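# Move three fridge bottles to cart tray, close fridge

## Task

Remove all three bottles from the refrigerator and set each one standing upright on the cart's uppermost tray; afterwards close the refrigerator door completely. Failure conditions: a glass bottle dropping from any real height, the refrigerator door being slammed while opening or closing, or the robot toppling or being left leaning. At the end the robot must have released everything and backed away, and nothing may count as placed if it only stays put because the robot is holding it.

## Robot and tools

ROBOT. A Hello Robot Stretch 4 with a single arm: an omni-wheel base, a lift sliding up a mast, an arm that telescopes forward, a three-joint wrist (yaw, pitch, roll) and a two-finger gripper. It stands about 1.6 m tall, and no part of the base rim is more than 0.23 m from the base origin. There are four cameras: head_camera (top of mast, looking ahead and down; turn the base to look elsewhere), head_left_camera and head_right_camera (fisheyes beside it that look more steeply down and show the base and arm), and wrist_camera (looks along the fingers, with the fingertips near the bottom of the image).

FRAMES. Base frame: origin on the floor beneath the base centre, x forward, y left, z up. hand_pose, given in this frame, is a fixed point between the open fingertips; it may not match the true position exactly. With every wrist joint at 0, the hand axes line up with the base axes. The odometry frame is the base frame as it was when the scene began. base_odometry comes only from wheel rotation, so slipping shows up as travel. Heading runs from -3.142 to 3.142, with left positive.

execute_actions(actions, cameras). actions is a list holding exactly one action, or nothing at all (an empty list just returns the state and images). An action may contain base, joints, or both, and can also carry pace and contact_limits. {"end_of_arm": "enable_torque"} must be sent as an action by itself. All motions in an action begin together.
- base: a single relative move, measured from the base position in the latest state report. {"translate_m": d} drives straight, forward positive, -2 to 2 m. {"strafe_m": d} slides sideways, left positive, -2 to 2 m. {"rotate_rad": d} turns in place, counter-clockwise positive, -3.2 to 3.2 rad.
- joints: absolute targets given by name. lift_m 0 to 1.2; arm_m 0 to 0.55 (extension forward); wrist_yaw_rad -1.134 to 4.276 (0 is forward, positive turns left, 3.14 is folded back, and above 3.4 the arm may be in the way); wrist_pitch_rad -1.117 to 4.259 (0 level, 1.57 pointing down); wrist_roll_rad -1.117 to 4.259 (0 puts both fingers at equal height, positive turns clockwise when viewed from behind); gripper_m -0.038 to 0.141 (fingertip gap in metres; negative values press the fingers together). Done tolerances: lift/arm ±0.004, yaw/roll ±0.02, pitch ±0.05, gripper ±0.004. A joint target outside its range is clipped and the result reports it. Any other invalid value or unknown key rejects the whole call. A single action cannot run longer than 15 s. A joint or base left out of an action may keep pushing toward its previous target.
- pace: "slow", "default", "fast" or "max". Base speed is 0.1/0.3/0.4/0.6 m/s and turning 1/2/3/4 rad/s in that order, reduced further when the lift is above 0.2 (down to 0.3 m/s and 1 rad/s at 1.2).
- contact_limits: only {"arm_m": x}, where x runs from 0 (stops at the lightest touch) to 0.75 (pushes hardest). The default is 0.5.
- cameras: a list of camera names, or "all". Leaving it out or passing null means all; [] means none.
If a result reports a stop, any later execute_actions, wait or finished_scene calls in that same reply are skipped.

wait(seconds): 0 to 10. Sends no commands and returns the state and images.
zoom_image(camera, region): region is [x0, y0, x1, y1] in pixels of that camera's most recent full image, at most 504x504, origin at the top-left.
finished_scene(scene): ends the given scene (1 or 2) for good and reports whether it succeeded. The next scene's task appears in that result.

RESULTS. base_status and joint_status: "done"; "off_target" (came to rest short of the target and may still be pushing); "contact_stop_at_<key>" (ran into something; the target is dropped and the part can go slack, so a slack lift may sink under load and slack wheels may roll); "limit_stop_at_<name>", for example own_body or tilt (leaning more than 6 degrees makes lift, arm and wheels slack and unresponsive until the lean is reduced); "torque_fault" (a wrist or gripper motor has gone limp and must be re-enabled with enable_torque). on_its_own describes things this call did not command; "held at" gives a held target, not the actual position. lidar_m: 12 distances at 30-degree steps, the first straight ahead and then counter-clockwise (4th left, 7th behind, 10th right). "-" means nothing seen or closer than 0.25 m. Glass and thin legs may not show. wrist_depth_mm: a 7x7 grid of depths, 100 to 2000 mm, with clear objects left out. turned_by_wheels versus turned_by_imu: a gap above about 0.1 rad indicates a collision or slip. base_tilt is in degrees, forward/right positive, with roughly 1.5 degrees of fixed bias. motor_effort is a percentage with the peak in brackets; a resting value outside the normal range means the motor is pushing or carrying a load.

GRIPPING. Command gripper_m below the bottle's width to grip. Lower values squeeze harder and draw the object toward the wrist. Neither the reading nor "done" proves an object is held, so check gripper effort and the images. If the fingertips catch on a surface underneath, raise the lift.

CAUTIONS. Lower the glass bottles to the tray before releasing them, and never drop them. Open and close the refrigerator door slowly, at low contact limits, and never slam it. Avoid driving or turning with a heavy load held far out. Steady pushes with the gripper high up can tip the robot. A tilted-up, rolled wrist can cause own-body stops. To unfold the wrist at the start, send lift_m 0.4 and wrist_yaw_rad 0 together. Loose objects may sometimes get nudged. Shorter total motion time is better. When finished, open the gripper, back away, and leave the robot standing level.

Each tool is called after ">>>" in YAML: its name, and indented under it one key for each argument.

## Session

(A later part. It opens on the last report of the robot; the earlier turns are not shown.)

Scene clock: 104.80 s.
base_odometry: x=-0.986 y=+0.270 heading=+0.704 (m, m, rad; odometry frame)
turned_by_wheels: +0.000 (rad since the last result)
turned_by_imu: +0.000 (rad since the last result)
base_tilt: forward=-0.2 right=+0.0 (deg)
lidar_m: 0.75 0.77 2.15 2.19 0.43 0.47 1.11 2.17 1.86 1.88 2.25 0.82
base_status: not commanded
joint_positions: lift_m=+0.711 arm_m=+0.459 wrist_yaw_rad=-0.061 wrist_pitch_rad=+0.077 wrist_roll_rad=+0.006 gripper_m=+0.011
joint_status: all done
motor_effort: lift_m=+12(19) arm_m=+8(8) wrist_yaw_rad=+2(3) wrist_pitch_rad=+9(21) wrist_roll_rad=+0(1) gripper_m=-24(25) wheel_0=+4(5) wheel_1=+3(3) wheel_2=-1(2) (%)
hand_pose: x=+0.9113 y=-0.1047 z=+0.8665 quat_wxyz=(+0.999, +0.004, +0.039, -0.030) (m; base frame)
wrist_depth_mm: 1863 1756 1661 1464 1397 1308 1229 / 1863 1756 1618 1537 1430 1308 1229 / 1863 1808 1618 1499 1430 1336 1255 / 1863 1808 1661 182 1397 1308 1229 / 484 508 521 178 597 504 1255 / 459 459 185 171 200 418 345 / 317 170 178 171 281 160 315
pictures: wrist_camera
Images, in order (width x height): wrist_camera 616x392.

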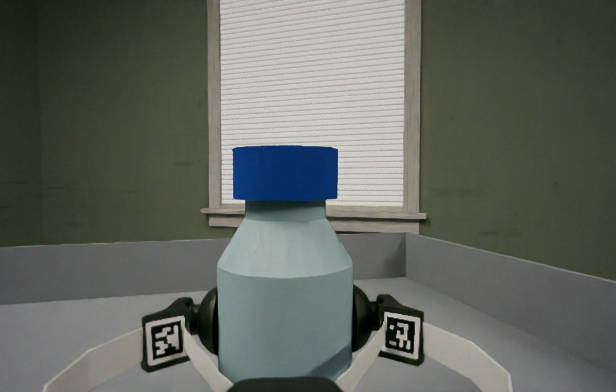

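>>> execute_actions:
  actions:
    - {"joints":{"gripper_m":0.11,"lift_m":0.718}}
  cameras: ["wrist_camera"]

>>> execute_actions:
  actions:
    - {"joints":{"lift_m":0.85}}
  cameras: []

>>> execute_actions:
  actions:
    - {"joints":{"arm_m":0.01,"wrist_yaw_rad":0},"base":{"translate_m":-0.2}}
  cameras: ["head_camera"]

>>> execute_actions:
  actions:
    - {"joints":{"lift_m":0.4},"base":{"rotate_rad":-3.0}}
  cameras: []

>>> execute_actions:
  actions:
    - {"joints":{"lift_m":0.1},"base":{"rotate_rad":-0.53},"pace":"slow"}
  cameras: ["head_camera","wrist_camera"]

Scene clock: 106.83 s.
base_odometry: x=-0.986 y=+0.270 heading=+0.704 (m, m, rad; odometry frame)
turned_by_wheels: +0.000 (rad since the last result)
turned_by_imu: +0.001 (rad since the last result)
base_tilt: forward=-0.3 right=+0.1 (deg)
lidar_m: 0.75 0.77 2.14 2.19 0.45 0.46 1.11 2.18 1.86 1.89 2.24 0.84
base_status: not commanded
joint_positions: lift_m=+0.718 arm_m=+0.459 wrist_yaw_rad=-0.060 wrist_pitch_rad=+0.083 wrist_roll_rad=+0.006 gripper_m=+0.110
joint_status: all done
motor_effort: lift_m=+21(23) arm_m=+8(8) wrist_yaw_rad=+1(2) wrist_pitch_rad=-7(22) wrist_roll_rad=+0(0) gripper_m=-1(26) wheel_0=+4(4) wheel_1=+3(3) wheel_2=-2(1) (%)
hand_pose: x=+0.9112 y=-0.1046 z=+0.8722 quat_wxyz=(+0.999, +0.004, +0.041, -0.030) (m; base frame)
wrist_depth_mm: 1863 1756 1576 1464 1397 1308 1229 / 1921 1756 1618 1499 1397 1308 1255 / 1921 1808 1618 1499 1430 1336 1255 / 1921 1808 1618 195 1397 1336 1255 / 484 512 517 183 591 504 1229 / 452 387 181 178 217 415 345 / 315 283 174 170 297 298 319
pictures: wrist_camera
Images, in order (width x height): wrist_camera 616x392.

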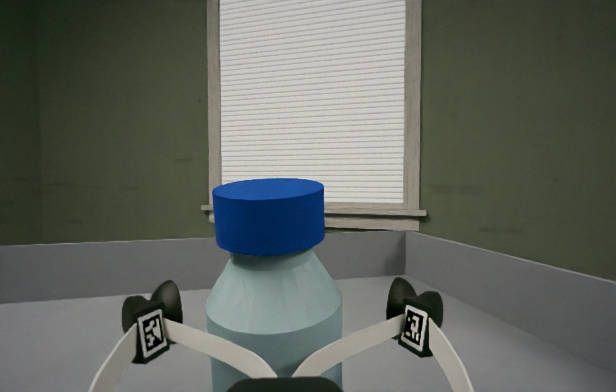

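Scene clock: 108.43 s.
base_odometry: x=-0.986 y=+0.270 heading=+0.704 (m, m, rad; odometry frame)
turned_by_wheels: +0.000 (rad since the last result)
turned_by_imu: +0.001 (rad since the last result)
base_tilt: forward=-0.3 right=-0.1 (deg)
lidar_m: 0.76 0.78 2.15 2.19 0.45 0.46 1.11 2.20 1.87 1.87 2.25 0.82
base_status: not commanded
joint_positions: lift_m=+0.850 arm_m=+0.459 wrist_yaw_rad=-0.060 wrist_pitch_rad=+0.083 wrist_roll_rad=+0.006 gripper_m=+0.110
joint_status: all done
motor_effort: lift_m=+21(22) arm_m=+8(8) wrist_yaw_rad=+0(0) wrist_pitch_rad=-7(6) wrist_roll_rad=+1(0) gripper_m=-2(2) wheel_0=+4(5) wheel_1=+3(2) wheel_2=-1(1) (%)
hand_pose: x=+0.9112 y=-0.1046 z=+1.0042 quat_wxyz=(+0.999, +0.004, +0.041, -0.030) (m; base frame)
wrist_depth_mm: 1863 1756 1661 1464 1366 1281 1205 / 1863 1708 1618 1499 1366 1336 1229 / 1863 1756 1618 1499 1397 1336 1255 / 1921 1808 1661 1499 1430 1336 1255 / 1921 1808 1708 1499 1430 1308 1255 / 1921 1756 1618 1537 218 1336 1255 / 484 492 525 559 554 512 1281
pictures: none
No camera images: the call's "cameras" was empty. Leave "cameras" out to get every camera's image.

Scene clock: 110.83 s.
base_odometry: x=-1.138 y=+0.141 heading=+0.703 (m, m, rad; odometry frame)
turned_by_wheels: -0.001 (rad since the last result)
turned_by_imu: +0.001 (rad since the last result)
base_tilt: forward=-0.2 right=+0.0 (deg)
lidar_m: 0.95 0.96 2.24 0.37 0.36 0.91 0.93 1.94 2.52 1.79 2.35 1.04
base_status: done
joint_positions: lift_m=+0.850 arm_m=+0.011 wrist_yaw_rad=+0.000 wrist_pitch_rad=+0.083 wrist_roll_rad=+0.006 gripper_m=+0.110
joint_status: all done
motor_effort: lift_m=+21(21) arm_m=-8(8) wrist_yaw_rad=+0(2) wrist_pitch_rad=-6(7) wrist_roll_rad=+1(0) gripper_m=-2(2) wheel_0=-6(9) wheel_1=-3(8) wheel_2=+1(12) (%)
hand_pose: x=+0.4698 y=-0.0875 z=+1.0042 quat_wxyz=(+0.999, +0.003, +0.041, +0.000) (m; base frame)
wrist_depth_mm: - - - - 1921 1808 1661 / - - - - - 1808 1708 / - - - - - 1756 1708 / - - - - - 1756 1661 / - - 1182 1205 1921 1808 1756 / - 668 715 750 218 1808 1756 / - 707 1138 1160 1098 1756 1756
pictures: head_camera
Images, in order (width x height): head_camera 420x560.

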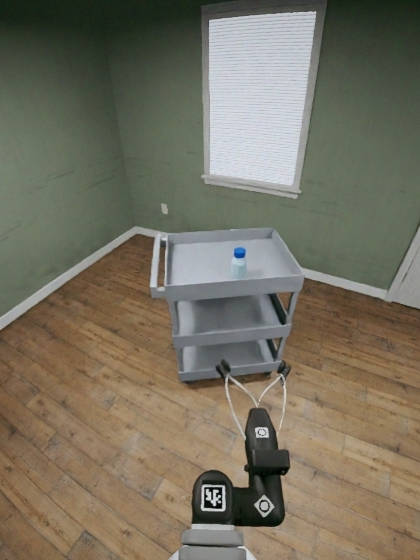

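Scene clock: 113.63 s.
base_odometry: x=-1.138 y=+0.140 heading=-2.296 (m, m, rad; odometry frame)
turned_by_wheels: -2.999 (rad since the last result)
turned_by_imu: -3.023 (rad since the last result)
base_tilt: forward=-0.3 right=+0.0 (deg)
lidar_m: 1.55 2.22 1.80 1.82 2.37 1.00 0.95 2.29 2.24 0.33 0.35 0.88
base_status: done
joint_positions: lift_m=+0.400 arm_m=+0.011 wrist_yaw_rad=+0.000 wrist_pitch_rad=+0.083 wrist_roll_rad=+0.006 gripper_m=+0.110
joint_status: all done
motor_effort: lift_m=+17(20) arm_m=-8(8) wrist_yaw_rad=+0(1) wrist_pitch_rad=-6(7) wrist_roll_rad=+0(1) gripper_m=-1(1) wheel_0=+4(11) wheel_1=+0(11) wheel_2=+2(9) (%)
hand_pose: x=+0.4698 y=-0.0874 z=+0.5546 quat_wxyz=(+0.999, +0.003, +0.041, +0.000) (m; base frame)
wrist_depth_mm: - 1756 1537 1336 634 723 741 / - 1808 1576 1366 634 931 878 / - 1808 1537 1336 647 946 866 / - 1808 1537 1336 640 931 878 / - 1808 1576 1366 647 732 741 / 1808 1576 1537 1336 218 960 891 / 1308 1160 1160 1229 654 931 891
pictures: none
No camera images: the call's "cameras" was empty. Leave "cameras" out to get every camera's image.

Scene clock: 116.67 s.
base_odometry: x=-1.138 y=+0.140 heading=-2.825 (m, m, rad; odometry frame)
turned_by_wheels: -0.529 (rad since the last result)
turned_by_imu: -0.532 (rad since the last result)
base_tilt: forward=-0.3 right=-0.1 (deg)
lidar_m: 0.89 1.54 2.21 1.82 1.85 2.36 1.00 0.95 2.29 2.25 0.33 0.36
base_status: done
joint_positions: lift_m=+0.100 arm_m=+0.011 wrist_yaw_rad=+0.000 wrist_pitch_rad=+0.083 wrist_roll_rad=+0.006 gripper_m=+0.110
joint_status: all done
motor_effort: lift_m=+16(15) arm_m=-8(8) wrist_yaw_rad=+1(0) wrist_pitch_rad=-7(8) wrist_roll_rad=+0(0) gripper_m=+0(2) wheel_0=+6(8) wheel_1=+3(8) wheel_2=+5(6) (%)
hand_pose: x=+0.4698 y=-0.0874 z=+0.2546 quat_wxyz=(+0.999, +0.003, +0.041, +0.000) (m; base frame)
wrist_depth_mm: 1160 627 1042 1042 831 484 309 / 1160 627 750 759 683 480 307 / 1160 627 1060 1060 820 477 307 / 1182 640 1042 1078 809 477 307 / 1205 640 946 820 831 477 309 / 991 640 647 647 218 480 307 / 691 615 609 647 640 402 306
pictures: head_camera, wrist_camera
Images, in order (width x height): head_camera 420x560, wrist_camera 616x392.

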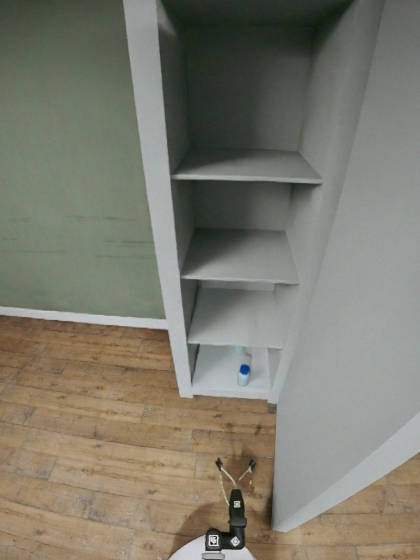

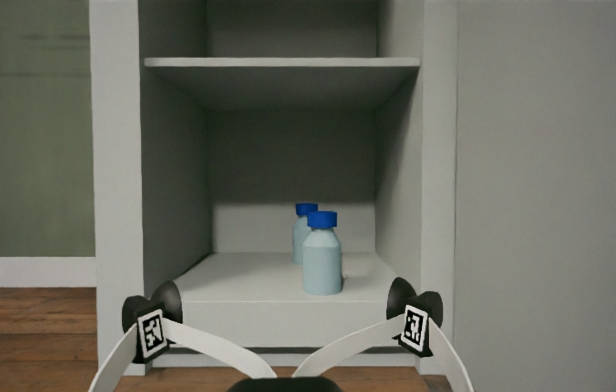

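>>> execute_actions:
  actions:
    - {"joints":{"lift_m":0.17,"wrist_pitch_rad":0.3,"arm_m":0.33},"base":{"rotate_rad":-0.06},"pace":"slow"}
  cameras: ["head_camera","wrist_camera"]

Scene clock: 121.33 s.
base_odometry: x=-1.138 y=+0.140 heading=-2.885 (m, m, rad; odometry frame)
turned_by_wheels: -0.059 (rad since the last result)
turned_by_imu: -0.058 (rad since the last result)
base_tilt: forward=-0.3 right=+0.0 (deg)
lidar_m: 0.89 0.90 2.09 1.79 1.83 2.38 1.02 0.94 2.34 2.24 0.34 0.34
base_status: done
joint_positions: lift_m=+0.170 arm_m=+0.329 wrist_yaw_rad=+0.000 wrist_pitch_rad=+0.302 wrist_roll_rad=+0.006 gripper_m=+0.110
joint_status: all done
motor_effort: lift_m=+21(23) arm_m=+8(8) wrist_yaw_rad=+1(0) wrist_pitch_rad=-6(4) wrist_roll_rad=+0(0) gripper_m=-1(0) wheel_0=+5(10) wheel_1=+2(6) wheel_2=+3(7) (%)
hand_pose: x=+0.7749 y=-0.0874 z=+0.2622 quat_wxyz=(+0.989, +0.003, +0.151, +0.000) (m; base frame)
wrist_depth_mm: 462 668 683 691 603 342 306 / 459 699 707 723 609 342 314 / 462 723 741 741 609 342 324 / 459 732 759 759 609 343 336 / 459 627 627 392 554 359 310 / 436 424 469 399 217 370 309 / 368 364 368 373 379 382 306
pictures: head_camera, wrist_camera
Images, in order (width x height): head_camera 420x560, wrist_camera 616x392.

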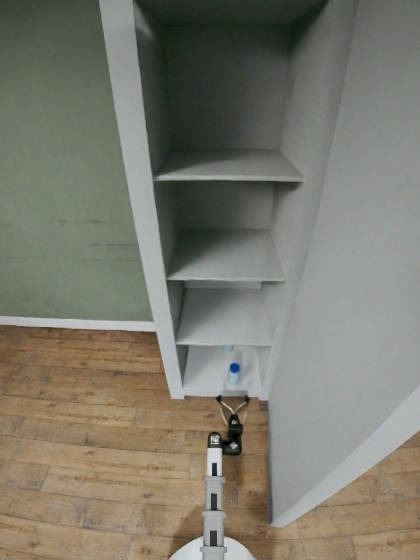

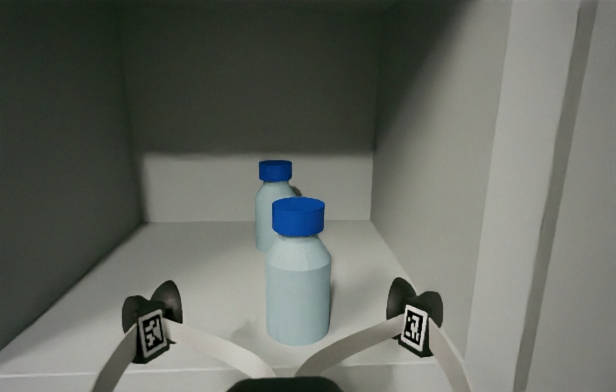

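>>> execute_actions:
  actions:
    - {"joints":{"lift_m":0.1,"arm_m":0.45},"base":{"strafe_m":-0.012}}
  cameras: ["wrist_camera"]

Scene clock: 122.87 s.
base_odometry: x=-1.141 y=+0.152 heading=-2.884 (m, m, rad; odometry frame)
turned_by_wheels: +0.000 (rad since the last result)
turned_by_imu: +0.001 (rad since the last result)
base_tilt: forward=-0.3 right=+0.1 (deg)
lidar_m: 0.88 0.91 2.08 1.84 1.81 2.40 0.98 0.95 2.31 2.23 0.34 0.33
base_status: done
joint_positions: lift_m=+0.100 arm_m=+0.449 wrist_yaw_rad=+0.000 wrist_pitch_rad=+0.302 wrist_roll_rad=+0.006 gripper_m=+0.110
joint_status: all done
motor_effort: lift_m=+17(20) arm_m=+8(8) wrist_yaw_rad=+0(1) wrist_pitch_rad=-5(6) wrist_roll_rad=+0(0) gripper_m=-1(2) wheel_0=+4(11) wheel_1=-2(8) wheel_2=+0(2) (%)
hand_pose: x=+0.8949 y=-0.0874 z=+0.1925 quat_wxyz=(+0.989, +0.003, +0.151, +0.000) (m; base frame)
wrist_depth_mm: 480 569 574 580 564 320 237 / 480 597 597 603 569 320 238 / 480 609 615 615 569 320 238 / 480 627 627 252 574 320 238 / 430 455 427 250 459 322 239 / 338 306 324 258 218 310 236 / 268 251 250 262 263 264 245
pictures: wrist_camera
Images, in order (width x height): wrist_camera 616x392.

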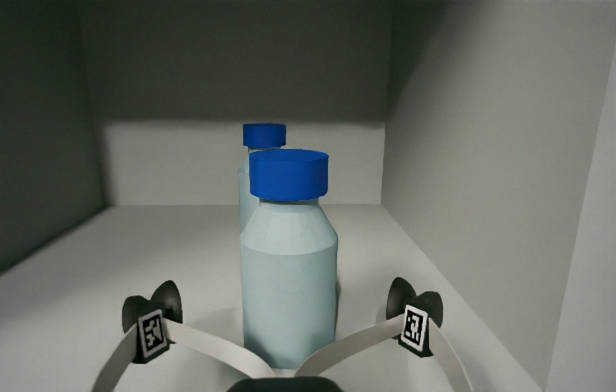

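>>> execute_actions:
  actions:
    - {"joints":{"arm_m":0.52}}
  cameras: ["wrist_camera"]

>>> execute_actions:
  actions:
    - {"joints":{"gripper_m":0.01}}
  cameras: []

>>> execute_actions:
  actions:
    - {"joints":{"lift_m":0.13}}
  cameras: ["wrist_camera"]

Scene clock: 124.20 s.
base_odometry: x=-1.141 y=+0.152 heading=-2.884 (m, m, rad; odometry frame)
turned_by_wheels: +0.000 (rad since the last result)
turned_by_imu: +0.000 (rad since the last result)
base_tilt: forward=-0.3 right=+0.1 (deg)
lidar_m: 0.88 0.93 2.08 1.83 1.82 2.39 1.00 0.95 2.31 2.21 0.37 0.32
base_status: not commanded
joint_positions: lift_m=+0.100 arm_m=+0.519 wrist_yaw_rad=+0.000 wrist_pitch_rad=+0.302 wrist_roll_rad=+0.006 gripper_m=+0.110
joint_status: all done
motor_effort: lift_m=+16(17) arm_m=+8(10) wrist_yaw_rad=+0(0) wrist_pitch_rad=-7(7) wrist_roll_rad=+0(0) gripper_m=-1(0) wheel_0=+4(4) wheel_1=-2(2) wheel_2=+0(0) (%)
hand_pose: x=+0.9649 y=-0.0874 z=+0.1925 quat_wxyz=(+0.989, +0.003, +0.151, +0.000) (m; base frame)
wrist_depth_mm: 480 504 512 517 517 320 239 / 484 521 525 535 530 320 239 / 480 544 549 559 559 322 239 / 477 559 564 178 569 322 238 / 430 452 427 185 462 322 239 / 338 307 207 182 218 312 240 / 268 249 189 181 263 263 239
pictures: wrist_camera
Images, in order (width x height): wrist_camera 616x392.

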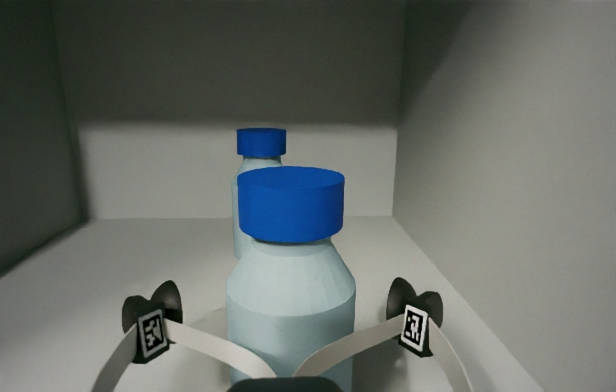

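Scene clock: 126.03 s.
base_odometry: x=-1.141 y=+0.152 heading=-2.884 (m, m, rad; odometry frame)
turned_by_wheels: +0.000 (rad since the last result)
turned_by_imu: +0.001 (rad since the last result)
base_tilt: forward=-0.3 right=+0.0 (deg)
lidar_m: 0.87 0.93 2.07 1.83 1.83 2.38 1.01 0.96 2.33 2.22 0.35 0.33
base_status: not commanded
joint_positions: lift_m=+0.100 arm_m=+0.519 wrist_yaw_rad=+0.000 wrist_pitch_rad=+0.306 wrist_roll_rad=+0.006 gripper_m=+0.011
joint_status: all done
motor_effort: lift_m=+17(17) arm_m=+8(8) wrist_yaw_rad=+1(3) wrist_pitch_rad=-18(18) wrist_roll_rad=+0(0) gripper_m=-23(23) wheel_0=+4(4) wheel_1=-2(2) wheel_2=+0(0) (%)
hand_pose: x=+0.9645 y=-0.0875 z=+0.1913 quat_wxyz=(+0.988, +0.003, +0.153, -0.001) (m; base frame)
wrist_depth_mm: 480 504 517 517 517 320 238 / 477 525 530 539 535 320 238 / 477 544 544 554 564 322 239 / 480 564 559 158 564 322 239 / 430 442 415 167 452 322 239 / 329 332 175 163 206 307 240 / 265 169 168 163 248 250 240
pictures: none
No camera images: the call's "cameras" was empty. Leave "cameras" out to get every camera's image.

Scene clock: 126.97 s.
base_odometry: x=-1.141 y=+0.152 heading=-2.884 (m, m, rad; odometry frame)
turned_by_wheels: +0.000 (rad since the last result)
turned_by_imu: +0.000 (rad since the last result)
base_tilt: forward=-0.3 right=-0.1 (deg)
lidar_m: 0.88 0.91 2.08 1.82 1.84 2.40 1.01 0.95 2.31 2.22 0.33 0.33
base_status: not commanded
joint_positions: lift_m=+0.130 arm_m=+0.519 wrist_yaw_rad=+0.000 wrist_pitch_rad=+0.307 wrist_roll_rad=+0.006 gripper_m=+0.011
joint_status: all done
motor_effort: lift_m=+23(24) arm_m=+8(8) wrist_yaw_rad=-1(1) wrist_pitch_rad=-17(18) wrist_roll_rad=+0(1) gripper_m=-22(24) wheel_0=+4(4) wheel_1=-2(2) wheel_2=+0(0) (%)
hand_pose: x=+0.9645 y=-0.0875 z=+0.2209 quat_wxyz=(+0.988, +0.003, +0.153, -0.001) (m; base frame)
wrist_depth_mm: 477 504 508 521 517 320 238 / 480 521 525 535 530 320 238 / 477 539 554 559 554 320 238 / 477 564 564 158 574 320 240 / 452 512 484 167 488 322 238 / 384 384 175 164 206 322 240 / 307 170 168 163 286 273 240
pictures: wrist_camera
Images, in order (width x height): wrist_camera 616x392.

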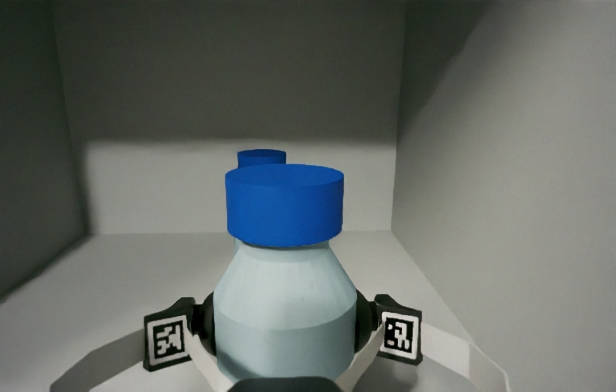

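>>> execute_actions:
  actions:
    - {"joints":{"arm_m":0.01}}
  cameras: []

>>> execute_actions:
  actions:
    - {"joints":{"lift_m":0.9},"base":{"rotate_rad":3.0},"pace":"slow"}
  cameras: []

>>> execute_actions:
  actions:
    - {"base":{"rotate_rad":0.68}}
  cameras: []

>>> execute_actions:
  actions:
    - {"base":{"translate_m":0.2},"joints":{"arm_m":0.47}}
  cameras: []

>>> execute_actions:
  actions:
    - {"joints":{"lift_m":0.79},"pace":"slow"}
  cameras: ["head_camera","wrist_camera"]

Scene clock: 129.83 s.
base_odometry: x=-1.141 y=+0.152 heading=-2.884 (m, m, rad; odometry frame)
turned_by_wheels: +0.000 (rad since the last result)
turned_by_imu: +0.001 (rad since the last result)
base_tilt: forward=-0.2 right=-0.1 (deg)
lidar_m: 0.46 0.94 2.06 1.83 1.82 2.38 1.00 0.95 2.31 2.23 0.33 0.34
base_status: not commanded
joint_positions: lift_m=+0.130 arm_m=+0.011 wrist_yaw_rad=+0.000 wrist_pitch_rad=+0.307 wrist_roll_rad=+0.006 gripper_m=+0.011
joint_status: all done
motor_effort: lift_m=+22(22) arm_m=-8(9) wrist_yaw_rad=+0(1) wrist_pitch_rad=-19(19) wrist_roll_rad=+0(0) gripper_m=-23(22) wheel_0=+4(4) wheel_1=-2(2) wheel_2=+0(0) (%)
hand_pose: x=+0.4573 y=-0.0875 z=+0.2208 quat_wxyz=(+0.988, +0.003, +0.153, -0.001) (m; base frame)
wrist_depth_mm: 569 768 976 960 597 351 243 / 591 750 991 1025 615 345 241 / 621 759 1025 1025 634 343 239 / 1042 691 661 158 661 340 237 / 768 661 654 167 683 338 236 / 615 621 175 163 206 336 235 / 492 170 168 163 459 270 234
pictures: none
No camera images: the call's "cameras" was empty. Leave "cameras" out to get every camera's image.

Scene clock: 136.00 s.
base_odometry: x=-1.141 y=+0.152 heading=+0.115 (m, m, rad; odometry frame)
turned_by_wheels: +2.999 (rad since the last result)
turned_by_imu: +3.025 (rad since the last result)
base_tilt: forward=-0.4 right=-0.1 (deg)
lidar_m: 0.43 0.95 0.95 2.24 2.26 0.34 0.69 0.91 1.82 2.54 1.81 0.44
base_status: done
joint_positions: lift_m=+0.900 arm_m=+0.011 wrist_yaw_rad=+0.000 wrist_pitch_rad=+0.307 wrist_roll_rad=+0.006 gripper_m=+0.011
joint_status: all done
motor_effort: lift_m=+23(24) arm_m=-8(8) wrist_yaw_rad=-1(1) wrist_pitch_rad=-19(21) wrist_roll_rad=+0(0) gripper_m=-22(22) wheel_0=-6(8) wheel_1=-3(5) wheel_2=-3(9) (%)
hand_pose: x=+0.4574 y=-0.0874 z=+0.9908 quat_wxyz=(+0.988, +0.003, +0.153, +0.000) (m; base frame)
wrist_depth_mm: 1708 1756 1863 1921 - - - / 1756 1756 1863 - - - - / 1863 1921 - - - - - / 1042 1921 - 158 - - - / 723 - - 167 - - - / 1118 1078 175 163 206 - - / 917 170 168 163 1499 1499 1576
pictures: none
No camera images: the call's "cameras" was empty. Leave "cameras" out to get every camera's image.

Scene clock: 137.47 s.
base_odometry: x=-1.141 y=+0.152 heading=+0.794 (m, m, rad; odometry frame)
turned_by_wheels: +0.679 (rad since the last result)
turned_by_imu: +0.685 (rad since the last result)
base_tilt: forward=-0.3 right=+0.1 (deg)
lidar_m: 0.41 2.30 2.24 0.36 0.33 0.89 0.92 2.12 1.81 1.84 2.38 0.41
base_status: done
joint_positions: lift_m=+0.900 arm_m=+0.011 wrist_yaw_rad=+0.000 wrist_pitch_rad=+0.307 wrist_roll_rad=+0.006 gripper_m=+0.011
joint_status: not commanded
motor_effort: lift_m=+23(23) arm_m=-8(8) wrist_yaw_rad=-1(3) wrist_pitch_rad=-19(20) wrist_roll_rad=+0(0) gripper_m=-22(23) wheel_0=-5(10) wheel_1=-2(7) wheel_2=-2(9) (%)
hand_pose: x=+0.4574 y=-0.0874 z=+0.9908 quat_wxyz=(+0.988, +0.003, +0.153, +0.000) (m; base frame)
wrist_depth_mm: 1983 - - - 1863 1661 1576 / - - - - 1863 1756 1618 / - - - - - 1756 1618 / - - 946 158 1138 1863 1708 / - - 715 167 778 1863 1708 / - - 175 163 206 1808 1808 / 1576 170 168 163 854 878 1618
pictures: none
No camera images: the call's "cameras" was empty. Leave "cameras" out to get every camera's image.

Scene clock: 139.90 s.
base_odometry: x=-1.001 y=+0.294 heading=+0.795 (m, m, rad; odometry frame)
turned_by_wheels: +0.001 (rad since the last result)
turned_by_imu: +0.001 (rad since the last result)
base_tilt: forward=-0.4 right=-0.1 (deg)
lidar_m: 0.75 2.20 2.12 2.23 0.43 0.61 1.11 2.33 1.87 1.94 2.21 0.78
base_status: done
joint_positions: lift_m=+0.900 arm_m=+0.469 wrist_yaw_rad=+0.000 wrist_pitch_rad=+0.307 wrist_roll_rad=+0.006 gripper_m=+0.011
joint_status: all done
motor_effort: lift_m=+22(23) arm_m=+8(8) wrist_yaw_rad=+0(2) wrist_pitch_rad=-19(20) wrist_roll_rad=+0(0) gripper_m=-24(23) wheel_0=+5(10) wheel_1=+3(6) wheel_2=-1(11) (%)
hand_pose: x=+0.9145 y=-0.0874 z=+0.9908 quat_wxyz=(+0.988, +0.003, +0.153, +0.000) (m; base frame)
wrist_depth_mm: 1618 1921 1708 1537 1397 1255 1138 / 1661 1863 1756 1537 1430 1308 1182 / 1661 - 1808 1618 1464 1336 1205 / 1756 - 1921 158 1537 1366 1255 / 1756 - - 167 1537 1366 1281 / 504 521 175 163 206 574 530 / 379 170 168 163 424 235 462
pictures: none
No camera images: the call's "cameras" was empty. Leave "cameras" out to get every camera's image.

Scene clock: 141.67 s.
base_odometry: x=-1.001 y=+0.294 heading=+0.795 (m, m, rad; odometry frame)
turned_by_wheels: +0.000 (rad since the last result)
turned_by_imu: +0.001 (rad since the last result)
base_tilt: forward=-0.3 right=-0.2 (deg)
lidar_m: 0.73 2.21 2.13 2.24 0.42 0.60 1.11 2.34 1.88 1.93 2.22 0.80
base_status: not commanded
joint_positions: lift_m=+0.790 arm_m=+0.469 wrist_yaw_rad=+0.000 wrist_pitch_rad=+0.307 wrist_roll_rad=+0.006 gripper_m=+0.011
joint_status: all done
motor_effort: lift_m=+18(22) arm_m=+8(8) wrist_yaw_rad=+0(1) wrist_pitch_rad=-17(18) wrist_roll_rad=+1(0) gripper_m=-24(25) wheel_0=+5(5) wheel_1=+3(3) wheel_2=-1(2) (%)
hand_pose: x=+0.9145 y=-0.0874 z=+0.8812 quat_wxyz=(+0.988, +0.003, +0.153, +0.000) (m; base frame)
wrist_depth_mm: 1661 1863 1756 1499 1366 1229 1138 / 1661 1921 1808 1537 1397 1308 1182 / 1661 - 1808 1618 1430 1308 1205 / 1661 500 500 158 535 554 1182 / 377 484 466 167 508 186 168 / 338 370 175 163 206 191 178 / 297 170 168 163 278 176 173
pictures: head_camera, wrist_camera
Images, in order (width x height): head_camera 420x560, wrist_camera 616x392.

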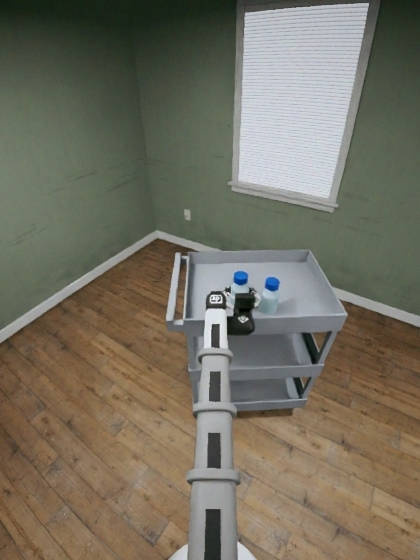

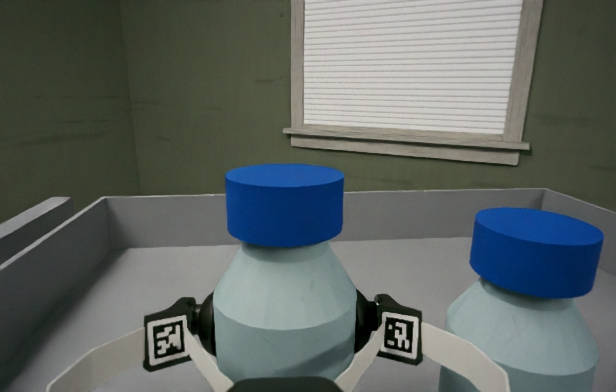

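Close to the neighbour; shift left and lower ~2 cm.

>>> execute_actions:
  actions:
    - {"base":{"strafe_m":0.04},"pace":"slow"}
  cameras: []

>>> execute_actions:
  actions:
    - {"joints":{"lift_m":0.768},"pace":"slow"}
  cameras: ["wrist_camera"]

>>> execute_actions:
  actions:
    - {"joints":{"gripper_m":0.1}}
  cameras: ["wrist_camera"]

>>> execute_actions:
  actions:
    - {"joints":{"lift_m":0.9}}
  cameras: []

>>> execute_actions:
  actions:
    - {"joints":{"arm_m":0.01,"gripper_m":0.11},"base":{"translate_m":-0.19}}
  cameras: ["head_camera"]

>>> execute_actions:
  actions:
    - {"joints":{"lift_m":0.4},"base":{"rotate_rad":-3.0}}
  cameras: []

>>> execute_actions:
  actions:
    - {"joints":{"lift_m":0.1},"base":{"rotate_rad":-0.6},"pace":"slow"}

Scene clock: 143.43 s.
base_odometry: x=-1.029 y=+0.322 heading=+0.794 (m, m, rad; odometry frame)
turned_by_wheels: +0.000 (rad since the last result)
turned_by_imu: +0.000 (rad since the last result)
base_tilt: forward=-0.3 right=+0.0 (deg)
lidar_m: 0.74 2.18 2.09 2.18 0.40 0.42 1.11 2.33 1.92 1.97 2.24 0.81
base_status: done
joint_positions: lift_m=+0.790 arm_m=+0.469 wrist_yaw_rad=+0.000 wrist_pitch_rad=+0.307 wrist_roll_rad=+0.006 gripper_m=+0.011
joint_status: not commanded
motor_effort: lift_m=+18(18) arm_m=+8(8) wrist_yaw_rad=-1(1) wrist_pitch_rad=-19(19) wrist_roll_rad=+0(0) gripper_m=-23(24) wheel_0=-6(9) wheel_1=+4(9) wheel_2=+0(1) (%)
hand_pose: x=+0.9145 y=-0.0874 z=+0.8812 quat_wxyz=(+0.988, +0.003, +0.153, +0.000) (m; base frame)
wrist_depth_mm: 1576 1863 1756 1499 1366 1255 1182 / 1618 1921 1808 1576 1430 1308 1229 / 1661 - 1863 1661 1464 1308 1229 / 1661 1863 496 158 539 554 891 / 340 439 469 167 504 508 196 / 298 362 174 163 200 379 198 / 264 170 167 163 278 209 191
pictures: none
No camera images: the call's "cameras" was empty. Leave "cameras" out to get every camera's image.

Scene clock: 144.37 s.
base_odometry: x=-1.029 y=+0.322 heading=+0.794 (m, m, rad; odometry frame)
turned_by_wheels: +0.000 (rad since the last result)
turned_by_imu: +0.000 (rad since the last result)
base_tilt: forward=-0.3 right=+0.0 (deg)
lidar_m: 0.74 2.17 2.09 2.19 0.41 0.41 1.10 2.32 1.93 1.97 2.25 0.80
base_status: not commanded
joint_positions: lift_m=+0.768 arm_m=+0.469 wrist_yaw_rad=+0.000 wrist_pitch_rad=+0.307 wrist_roll_rad=+0.006 gripper_m=+0.011
joint_status: all done
motor_effort: lift_m=+18(18) arm_m=+8(8) wrist_yaw_rad=+0(1) wrist_pitch_rad=-18(18) wrist_roll_rad=+1(0) gripper_m=-23(23) wheel_0=-6(6) wheel_1=+4(4) wheel_2=+0(0) (%)
hand_pose: x=+0.9145 y=-0.0874 z=+0.8592 quat_wxyz=(+0.988, +0.003, +0.153, +0.000) (m; base frame)
wrist_depth_mm: 1576 1863 1756 1537 1366 1281 1138 / 1618 1863 1808 1537 1430 1308 1182 / 1708 - 1863 1708 1464 1366 1229 / 1576 488 492 158 535 549 373 / 317 415 418 167 452 455 198 / 281 334 176 163 206 338 189 / 252 170 167 163 248 208 191
pictures: wrist_camera
Images, in order (width x height): wrist_camera 616x392.

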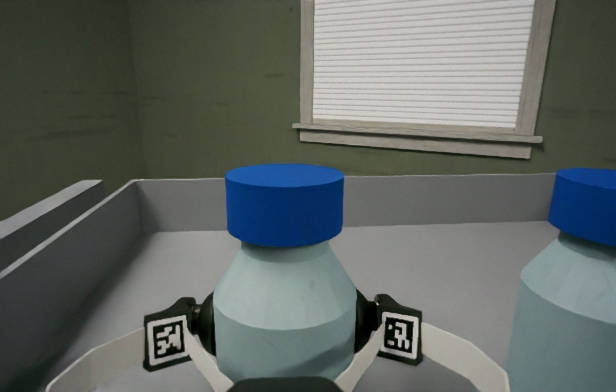

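Scene clock: 146.07 s.
base_odometry: x=-1.029 y=+0.322 heading=+0.794 (m, m, rad; odometry frame)
turned_by_wheels: +0.000 (rad since the last result)
turned_by_imu: +0.001 (rad since the last result)
base_tilt: forward=-0.4 right=+0.0 (deg)
lidar_m: 0.75 2.18 2.09 2.19 0.42 0.42 1.11 2.31 1.93 1.97 2.24 0.79
base_status: not commanded
joint_positions: lift_m=+0.768 arm_m=+0.469 wrist_yaw_rad=+0.000 wrist_pitch_rad=+0.303 wrist_roll_rad=+0.006 gripper_m=+0.100
joint_status: all done
motor_effort: lift_m=+18(18) arm_m=+8(8) wrist_yaw_rad=+0(0) wrist_pitch_rad=-8(20) wrist_roll_rad=+0(0) gripper_m=-3(22) wheel_0=-6(6) wheel_1=+3(3) wheel_2=+0(0) (%)
hand_pose: x=+0.9149 y=-0.0874 z=+0.8603 quat_wxyz=(+0.989, +0.003, +0.151, +0.000) (m; base frame)
wrist_depth_mm: 1618 1863 1708 1537 1397 1281 1160 / 1618 1921 1808 1576 1430 1281 1182 / 1661 - 1863 1618 1464 1308 1229 / 1576 492 496 181 530 544 549 / 319 427 427 185 462 466 200 / 279 324 207 181 216 343 190 / 258 251 185 180 262 253 190
pictures: wrist_camera
Images, in order (width x height): wrist_camera 616x392.

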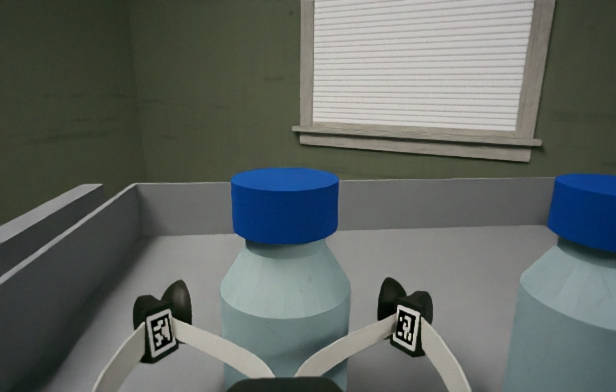

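Scene clock: 147.67 s.
base_odometry: x=-1.029 y=+0.322 heading=+0.794 (m, m, rad; odometry frame)
turned_by_wheels: +0.000 (rad since the last result)
turned_by_imu: +0.001 (rad since the last result)
base_tilt: forward=-0.4 right=+0.0 (deg)
lidar_m: 0.74 2.17 2.10 2.19 0.40 0.40 1.10 2.31 1.92 1.97 2.24 0.79
base_status: not commanded
joint_positions: lift_m=+0.900 arm_m=+0.469 wrist_yaw_rad=+0.000 wrist_pitch_rad=+0.303 wrist_roll_rad=+0.006 gripper_m=+0.100
joint_status: all done
motor_effort: lift_m=+21(23) arm_m=+8(8) wrist_yaw_rad=+1(1) wrist_pitch_rad=-7(7) wrist_roll_rad=+1(0) gripper_m=-1(2) wheel_0=-5(5) wheel_1=+4(3) wheel_2=+0(0) (%)
hand_pose: x=+0.9149 y=-0.0874 z=+0.9921 quat_wxyz=(+0.989, +0.003, +0.151, +0.000) (m; base frame)
wrist_depth_mm: 1618 1863 1708 1499 1366 1255 1160 / 1618 1863 1756 1618 1397 1308 1182 / 1708 - 1863 1618 1464 1336 1229 / 1661 - 1983 1661 1537 1366 1255 / 1708 - - 1708 1537 1397 1281 / 1661 462 535 549 216 580 554 / 394 359 430 246 445 469 466
pictures: none
No camera images: the call's "cameras" was empty. Leave "cameras" out to get every camera's image.

Scene clock: 150.10 s.
base_odometry: x=-1.163 y=+0.187 heading=+0.794 (m, m, rad; odometry frame)
turned_by_wheels: +0.000 (rad since the last result)
turned_by_imu: +0.001 (rad since the last result)
base_tilt: forward=-0.2 right=+0.0 (deg)
lidar_m: 0.93 2.26 2.19 0.32 0.29 0.88 0.92 2.08 1.85 1.89 2.40 1.00
base_status: done
joint_positions: lift_m=+0.900 arm_m=+0.011 wrist_yaw_rad=+0.000 wrist_pitch_rad=+0.303 wrist_roll_rad=+0.006 gripper_m=+0.110
joint_status: all done
motor_effort: lift_m=+21(21) arm_m=-8(8) wrist_yaw_rad=+0(0) wrist_pitch_rad=-7(7) wrist_roll_rad=+0(0) gripper_m=-2(1) wheel_0=-4(10) wheel_1=-3(7) wheel_2=+1(10) (%)
hand_pose: x=+0.4577 y=-0.0874 z=+0.9921 quat_wxyz=(+0.989, +0.003, +0.151, -0.001) (m; base frame)
wrist_depth_mm: 1921 - - - 1921 1756 1618 / 1863 - - - - 1808 1576 / - - - - - 1756 1708 / - - 1160 991 1118 1808 1708 / - - 723 741 768 788 1756 / 1983 1808 1098 1138 217 1921 1808 / 1576 1464 798 820 831 1499 1661
pictures: head_camera
Images, in order (width x height): head_camera 420x560.

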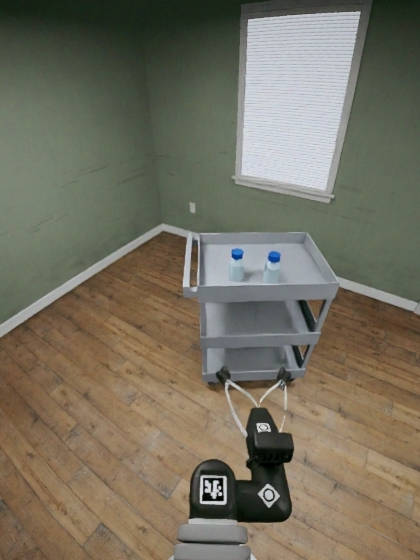

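Scene clock: 153.03 s.
base_odometry: x=-1.163 y=+0.187 heading=-2.205 (m, m, rad; odometry frame)
turned_by_wheels: -2.999 (rad since the last result)
turned_by_imu: -3.022 (rad since the last result)
base_tilt: forward=-0.4 right=+0.0 (deg)
lidar_m: 1.57 2.47 1.86 1.99 2.33 0.95 0.94 2.19 2.17 0.27 0.34 0.88
base_status: done
joint_positions: lift_m=+0.400 arm_m=+0.011 wrist_yaw_rad=+0.000 wrist_pitch_rad=+0.302 wrist_roll_rad=+0.006 gripper_m=+0.110
joint_status: all done
motor_effort: lift_m=+17(19) arm_m=-8(8) wrist_yaw_rad=+1(0) wrist_pitch_rad=-6(8) wrist_roll_rad=+0(0) gripper_m=-1(1) wheel_0=+7(9) wheel_1=+1(10) wheel_2=+3(7) (%)
hand_pose: x=+0.4577 y=-0.0874 z=+0.4925 quat_wxyz=(+0.989, +0.003, +0.151, +0.000) (m; base frame)
wrist_depth_mm: - 1921 1537 1336 1138 609 831 / - - 1576 1366 1205 676 842 / - - 1708 1397 1229 654 699 / - - 1756 1499 1255 831 891 / 1499 1499 1537 1430 1308 946 917 / 1098 1008 1098 1118 218 854 904 / 878 809 820 854 732 691 715
pictures: none
No camera images: the call's "cameras" was empty. Leave "cameras" out to get every camera's image.

Scene clock: 156.07 s.
base_odometry: x=-1.162 y=+0.187 heading=-2.804 (m, m, rad; odometry frame)
turned_by_wheels: -0.599 (rad since the last result)
turned_by_imu: -0.603 (rad since the last result)
base_tilt: forward=-0.3 right=-0.2 (deg)
lidar_m: 0.88 0.95 2.24 1.86 1.92 2.37 0.96 0.93 2.23 2.18 0.31 0.31
base_status: done
joint_positions: lift_m=+0.100 arm_m=+0.011 wrist_yaw_rad=+0.000 wrist_pitch_rad=+0.302 wrist_roll_rad=+0.006 gripper_m=+0.110
joint_status: all done
motor_effort: lift_m=+16(16) arm_m=-8(8) wrist_yaw_rad=+0(0) wrist_pitch_rad=-6(5) wrist_roll_rad=+0(0) gripper_m=-1(0) wheel_0=+7(9) wheel_1=+2(5) wheel_2=+4(7) (%)
hand_pose: x=+0.4577 y=-0.0874 z=+0.1925 quat_wxyz=(+0.989, +0.003, +0.151, +0.000) (m; base frame)
wrist_depth_mm: 1060 668 946 946 691 399 254 / 1118 668 991 1008 691 389 251 / 1160 668 1008 1008 683 382 247 / 1160 640 707 715 634 373 243 / 759 676 683 661 654 366 240 / 569 521 574 569 218 362 237 / 455 424 427 445 442 301 235
pictures: head_camera, head_left_camera, head_right_camera, wrist_camera
Images, in order (width x height): head_camera 420x560, head_left_camera 420x672, head_right_camera 420x672, wrist_camera 616x392.

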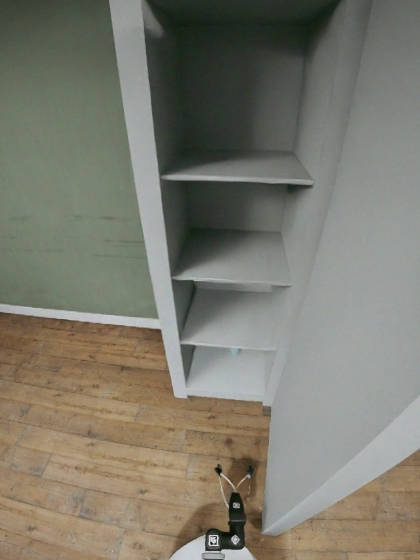

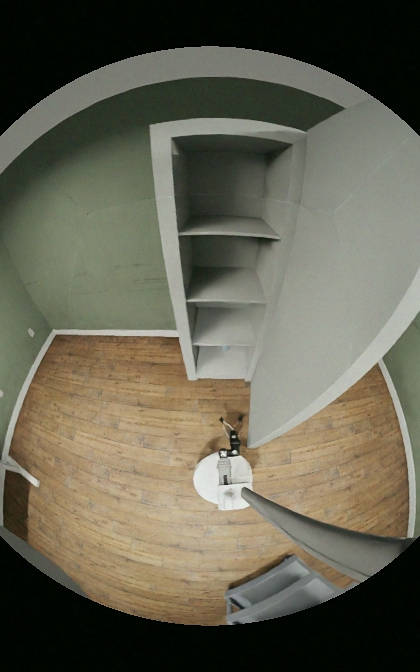

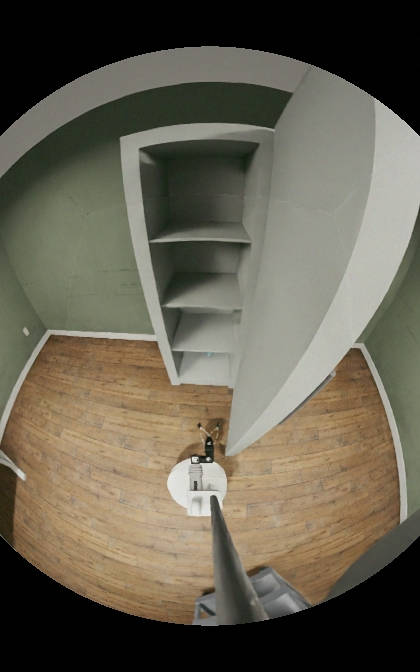

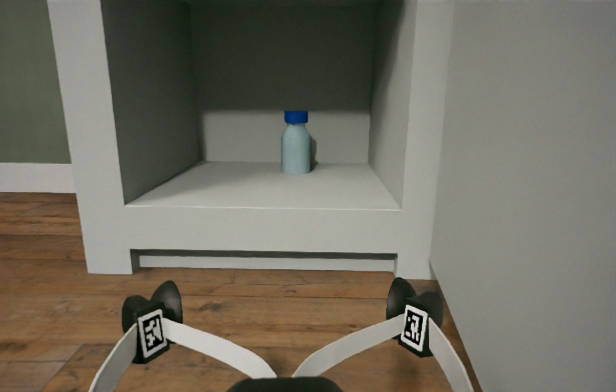

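>>> execute_actions:
  actions:
    - {"base":{"strafe_m":0.07}}
  cameras: []

>>> execute_actions:
  actions:
    - {"base":{"translate_m":0.2},"pace":"slow"}
  cameras: []

>>> execute_actions:
  actions:
    - {"base":{"rotate_rad":-0.1},"joints":{"arm_m":0.4},"pace":"slow"}
  cameras: ["head_camera","wrist_camera"]

Scene clock: 157.60 s.
base_odometry: x=-1.139 y=+0.121 heading=-2.804 (m, m, rad; odometry frame)
turned_by_wheels: +0.000 (rad since the last result)
turned_by_imu: +0.000 (rad since the last result)
base_tilt: forward=-0.4 right=+0.0 (deg)
lidar_m: 0.89 1.53 2.27 1.80 1.84 2.36 1.01 0.96 2.29 2.25 0.34 0.42
base_status: done
joint_positions: lift_m=+0.100 arm_m=+0.011 wrist_yaw_rad=+0.000 wrist_pitch_rad=+0.302 wrist_roll_rad=+0.006 gripper_m=+0.110
joint_status: not commanded
motor_effort: lift_m=+16(16) arm_m=-8(8) wrist_yaw_rad=+0(1) wrist_pitch_rad=-6(7) wrist_roll_rad=+0(1) gripper_m=-1(3) wheel_0=-5(12) wheel_1=+0(10) wheel_2=+0(3) (%)
hand_pose: x=+0.4577 y=-0.0874 z=+0.1925 quat_wxyz=(+0.989, +0.003, +0.151, +0.000) (m; base frame)
wrist_depth_mm: 1098 580 946 946 946 564 382 / 1138 597 1008 991 991 585 375 / 1182 627 991 1025 1008 603 370 / 1160 654 707 707 715 580 368 / 768 676 676 683 654 569 359 / 574 521 580 574 218 554 357 / 459 424 424 442 445 445 353
pictures: none
No camera images: the call's "cameras" was empty. Leave "cameras" out to get every camera's image.

Scene clock: 160.90 s.
base_odometry: x=-1.328 y=+0.055 heading=-2.804 (m, m, rad; odometry frame)
turned_by_wheels: +0.001 (rad since the last result)
turned_by_imu: +0.001 (rad since the last result)
base_tilt: forward=-0.5 right=+0.0 (deg)
lidar_m: 0.67 1.33 1.96 1.95 1.85 2.57 1.19 1.15 2.32 0.27 0.30 0.49
base_status: done
joint_positions: lift_m=+0.100 arm_m=+0.011 wrist_yaw_rad=+0.000 wrist_pitch_rad=+0.302 wrist_roll_rad=+0.006 gripper_m=+0.110
joint_status: not commanded
motor_effort: lift_m=+16(16) arm_m=-8(8) wrist_yaw_rad=-1(1) wrist_pitch_rad=-6(7) wrist_roll_rad=+1(0) gripper_m=+0(1) wheel_0=+7(9) wheel_1=+4(6) wheel_2=-4(7) (%)
hand_pose: x=+0.4577 y=-0.0874 z=+0.1925 quat_wxyz=(+0.989, +0.003, +0.151, +0.000) (m; base frame)
wrist_depth_mm: 397 484 788 798 788 535 392 / 413 484 809 820 809 525 399 / 427 488 820 831 842 530 413 / 960 488 699 699 723 521 427 / 676 459 462 469 469 459 439 / 539 462 473 473 217 469 455 / 455 424 427 439 442 445 449
pictures: none
No camera images: the call's "cameras" was empty. Leave "cameras" out to get every camera's image.

Scene clock: 166.07 s.
base_odometry: x=-1.328 y=+0.055 heading=-2.903 (m, m, rad; odometry frame)
turned_by_wheels: -0.099 (rad since the last result)
turned_by_imu: -0.098 (rad since the last result)
base_tilt: forward=-0.1 right=-0.1 (deg)
lidar_m: 0.70 0.71 1.76 2.49 1.82 2.41 1.23 1.14 2.38 0.25 0.28 0.42
base_status: done
joint_positions: lift_m=+0.100 arm_m=+0.399 wrist_yaw_rad=+0.000 wrist_pitch_rad=+0.302 wrist_roll_rad=+0.006 gripper_m=+0.110
joint_status: all done
motor_effort: lift_m=+16(16) arm_m=+8(8) wrist_yaw_rad=+0(1) wrist_pitch_rad=-6(8) wrist_roll_rad=+0(0) gripper_m=-1(1) wheel_0=+5(8) wheel_1=+3(6) wheel_2=+4(8) (%)
hand_pose: x=+0.8449 y=-0.0874 z=+0.1925 quat_wxyz=(+0.989, +0.003, +0.151, +0.000) (m; base frame)
wrist_depth_mm: 421 430 436 442 449 373 273 / 433 445 449 462 469 373 274 / 439 459 466 469 484 370 274 / 433 477 480 338 500 375 274 / 415 455 459 342 462 373 274 / 336 307 340 343 218 336 277 / 270 250 251 262 263 262 264
pictures: head_camera, wrist_camera
Images, in order (width x height): head_camera 420x560, wrist_camera 616x392.

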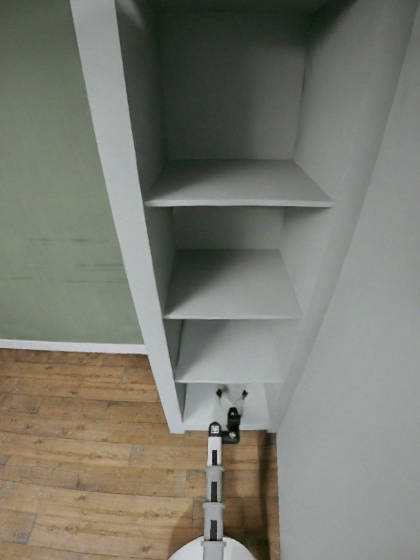

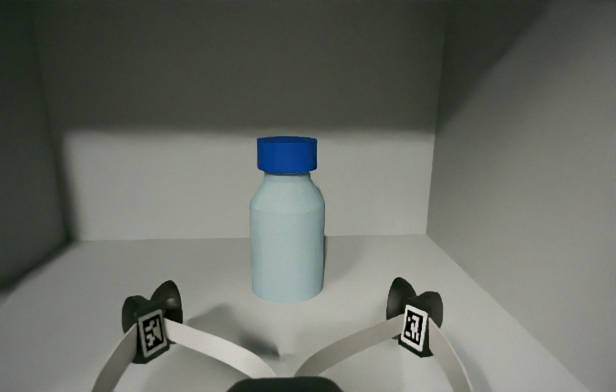

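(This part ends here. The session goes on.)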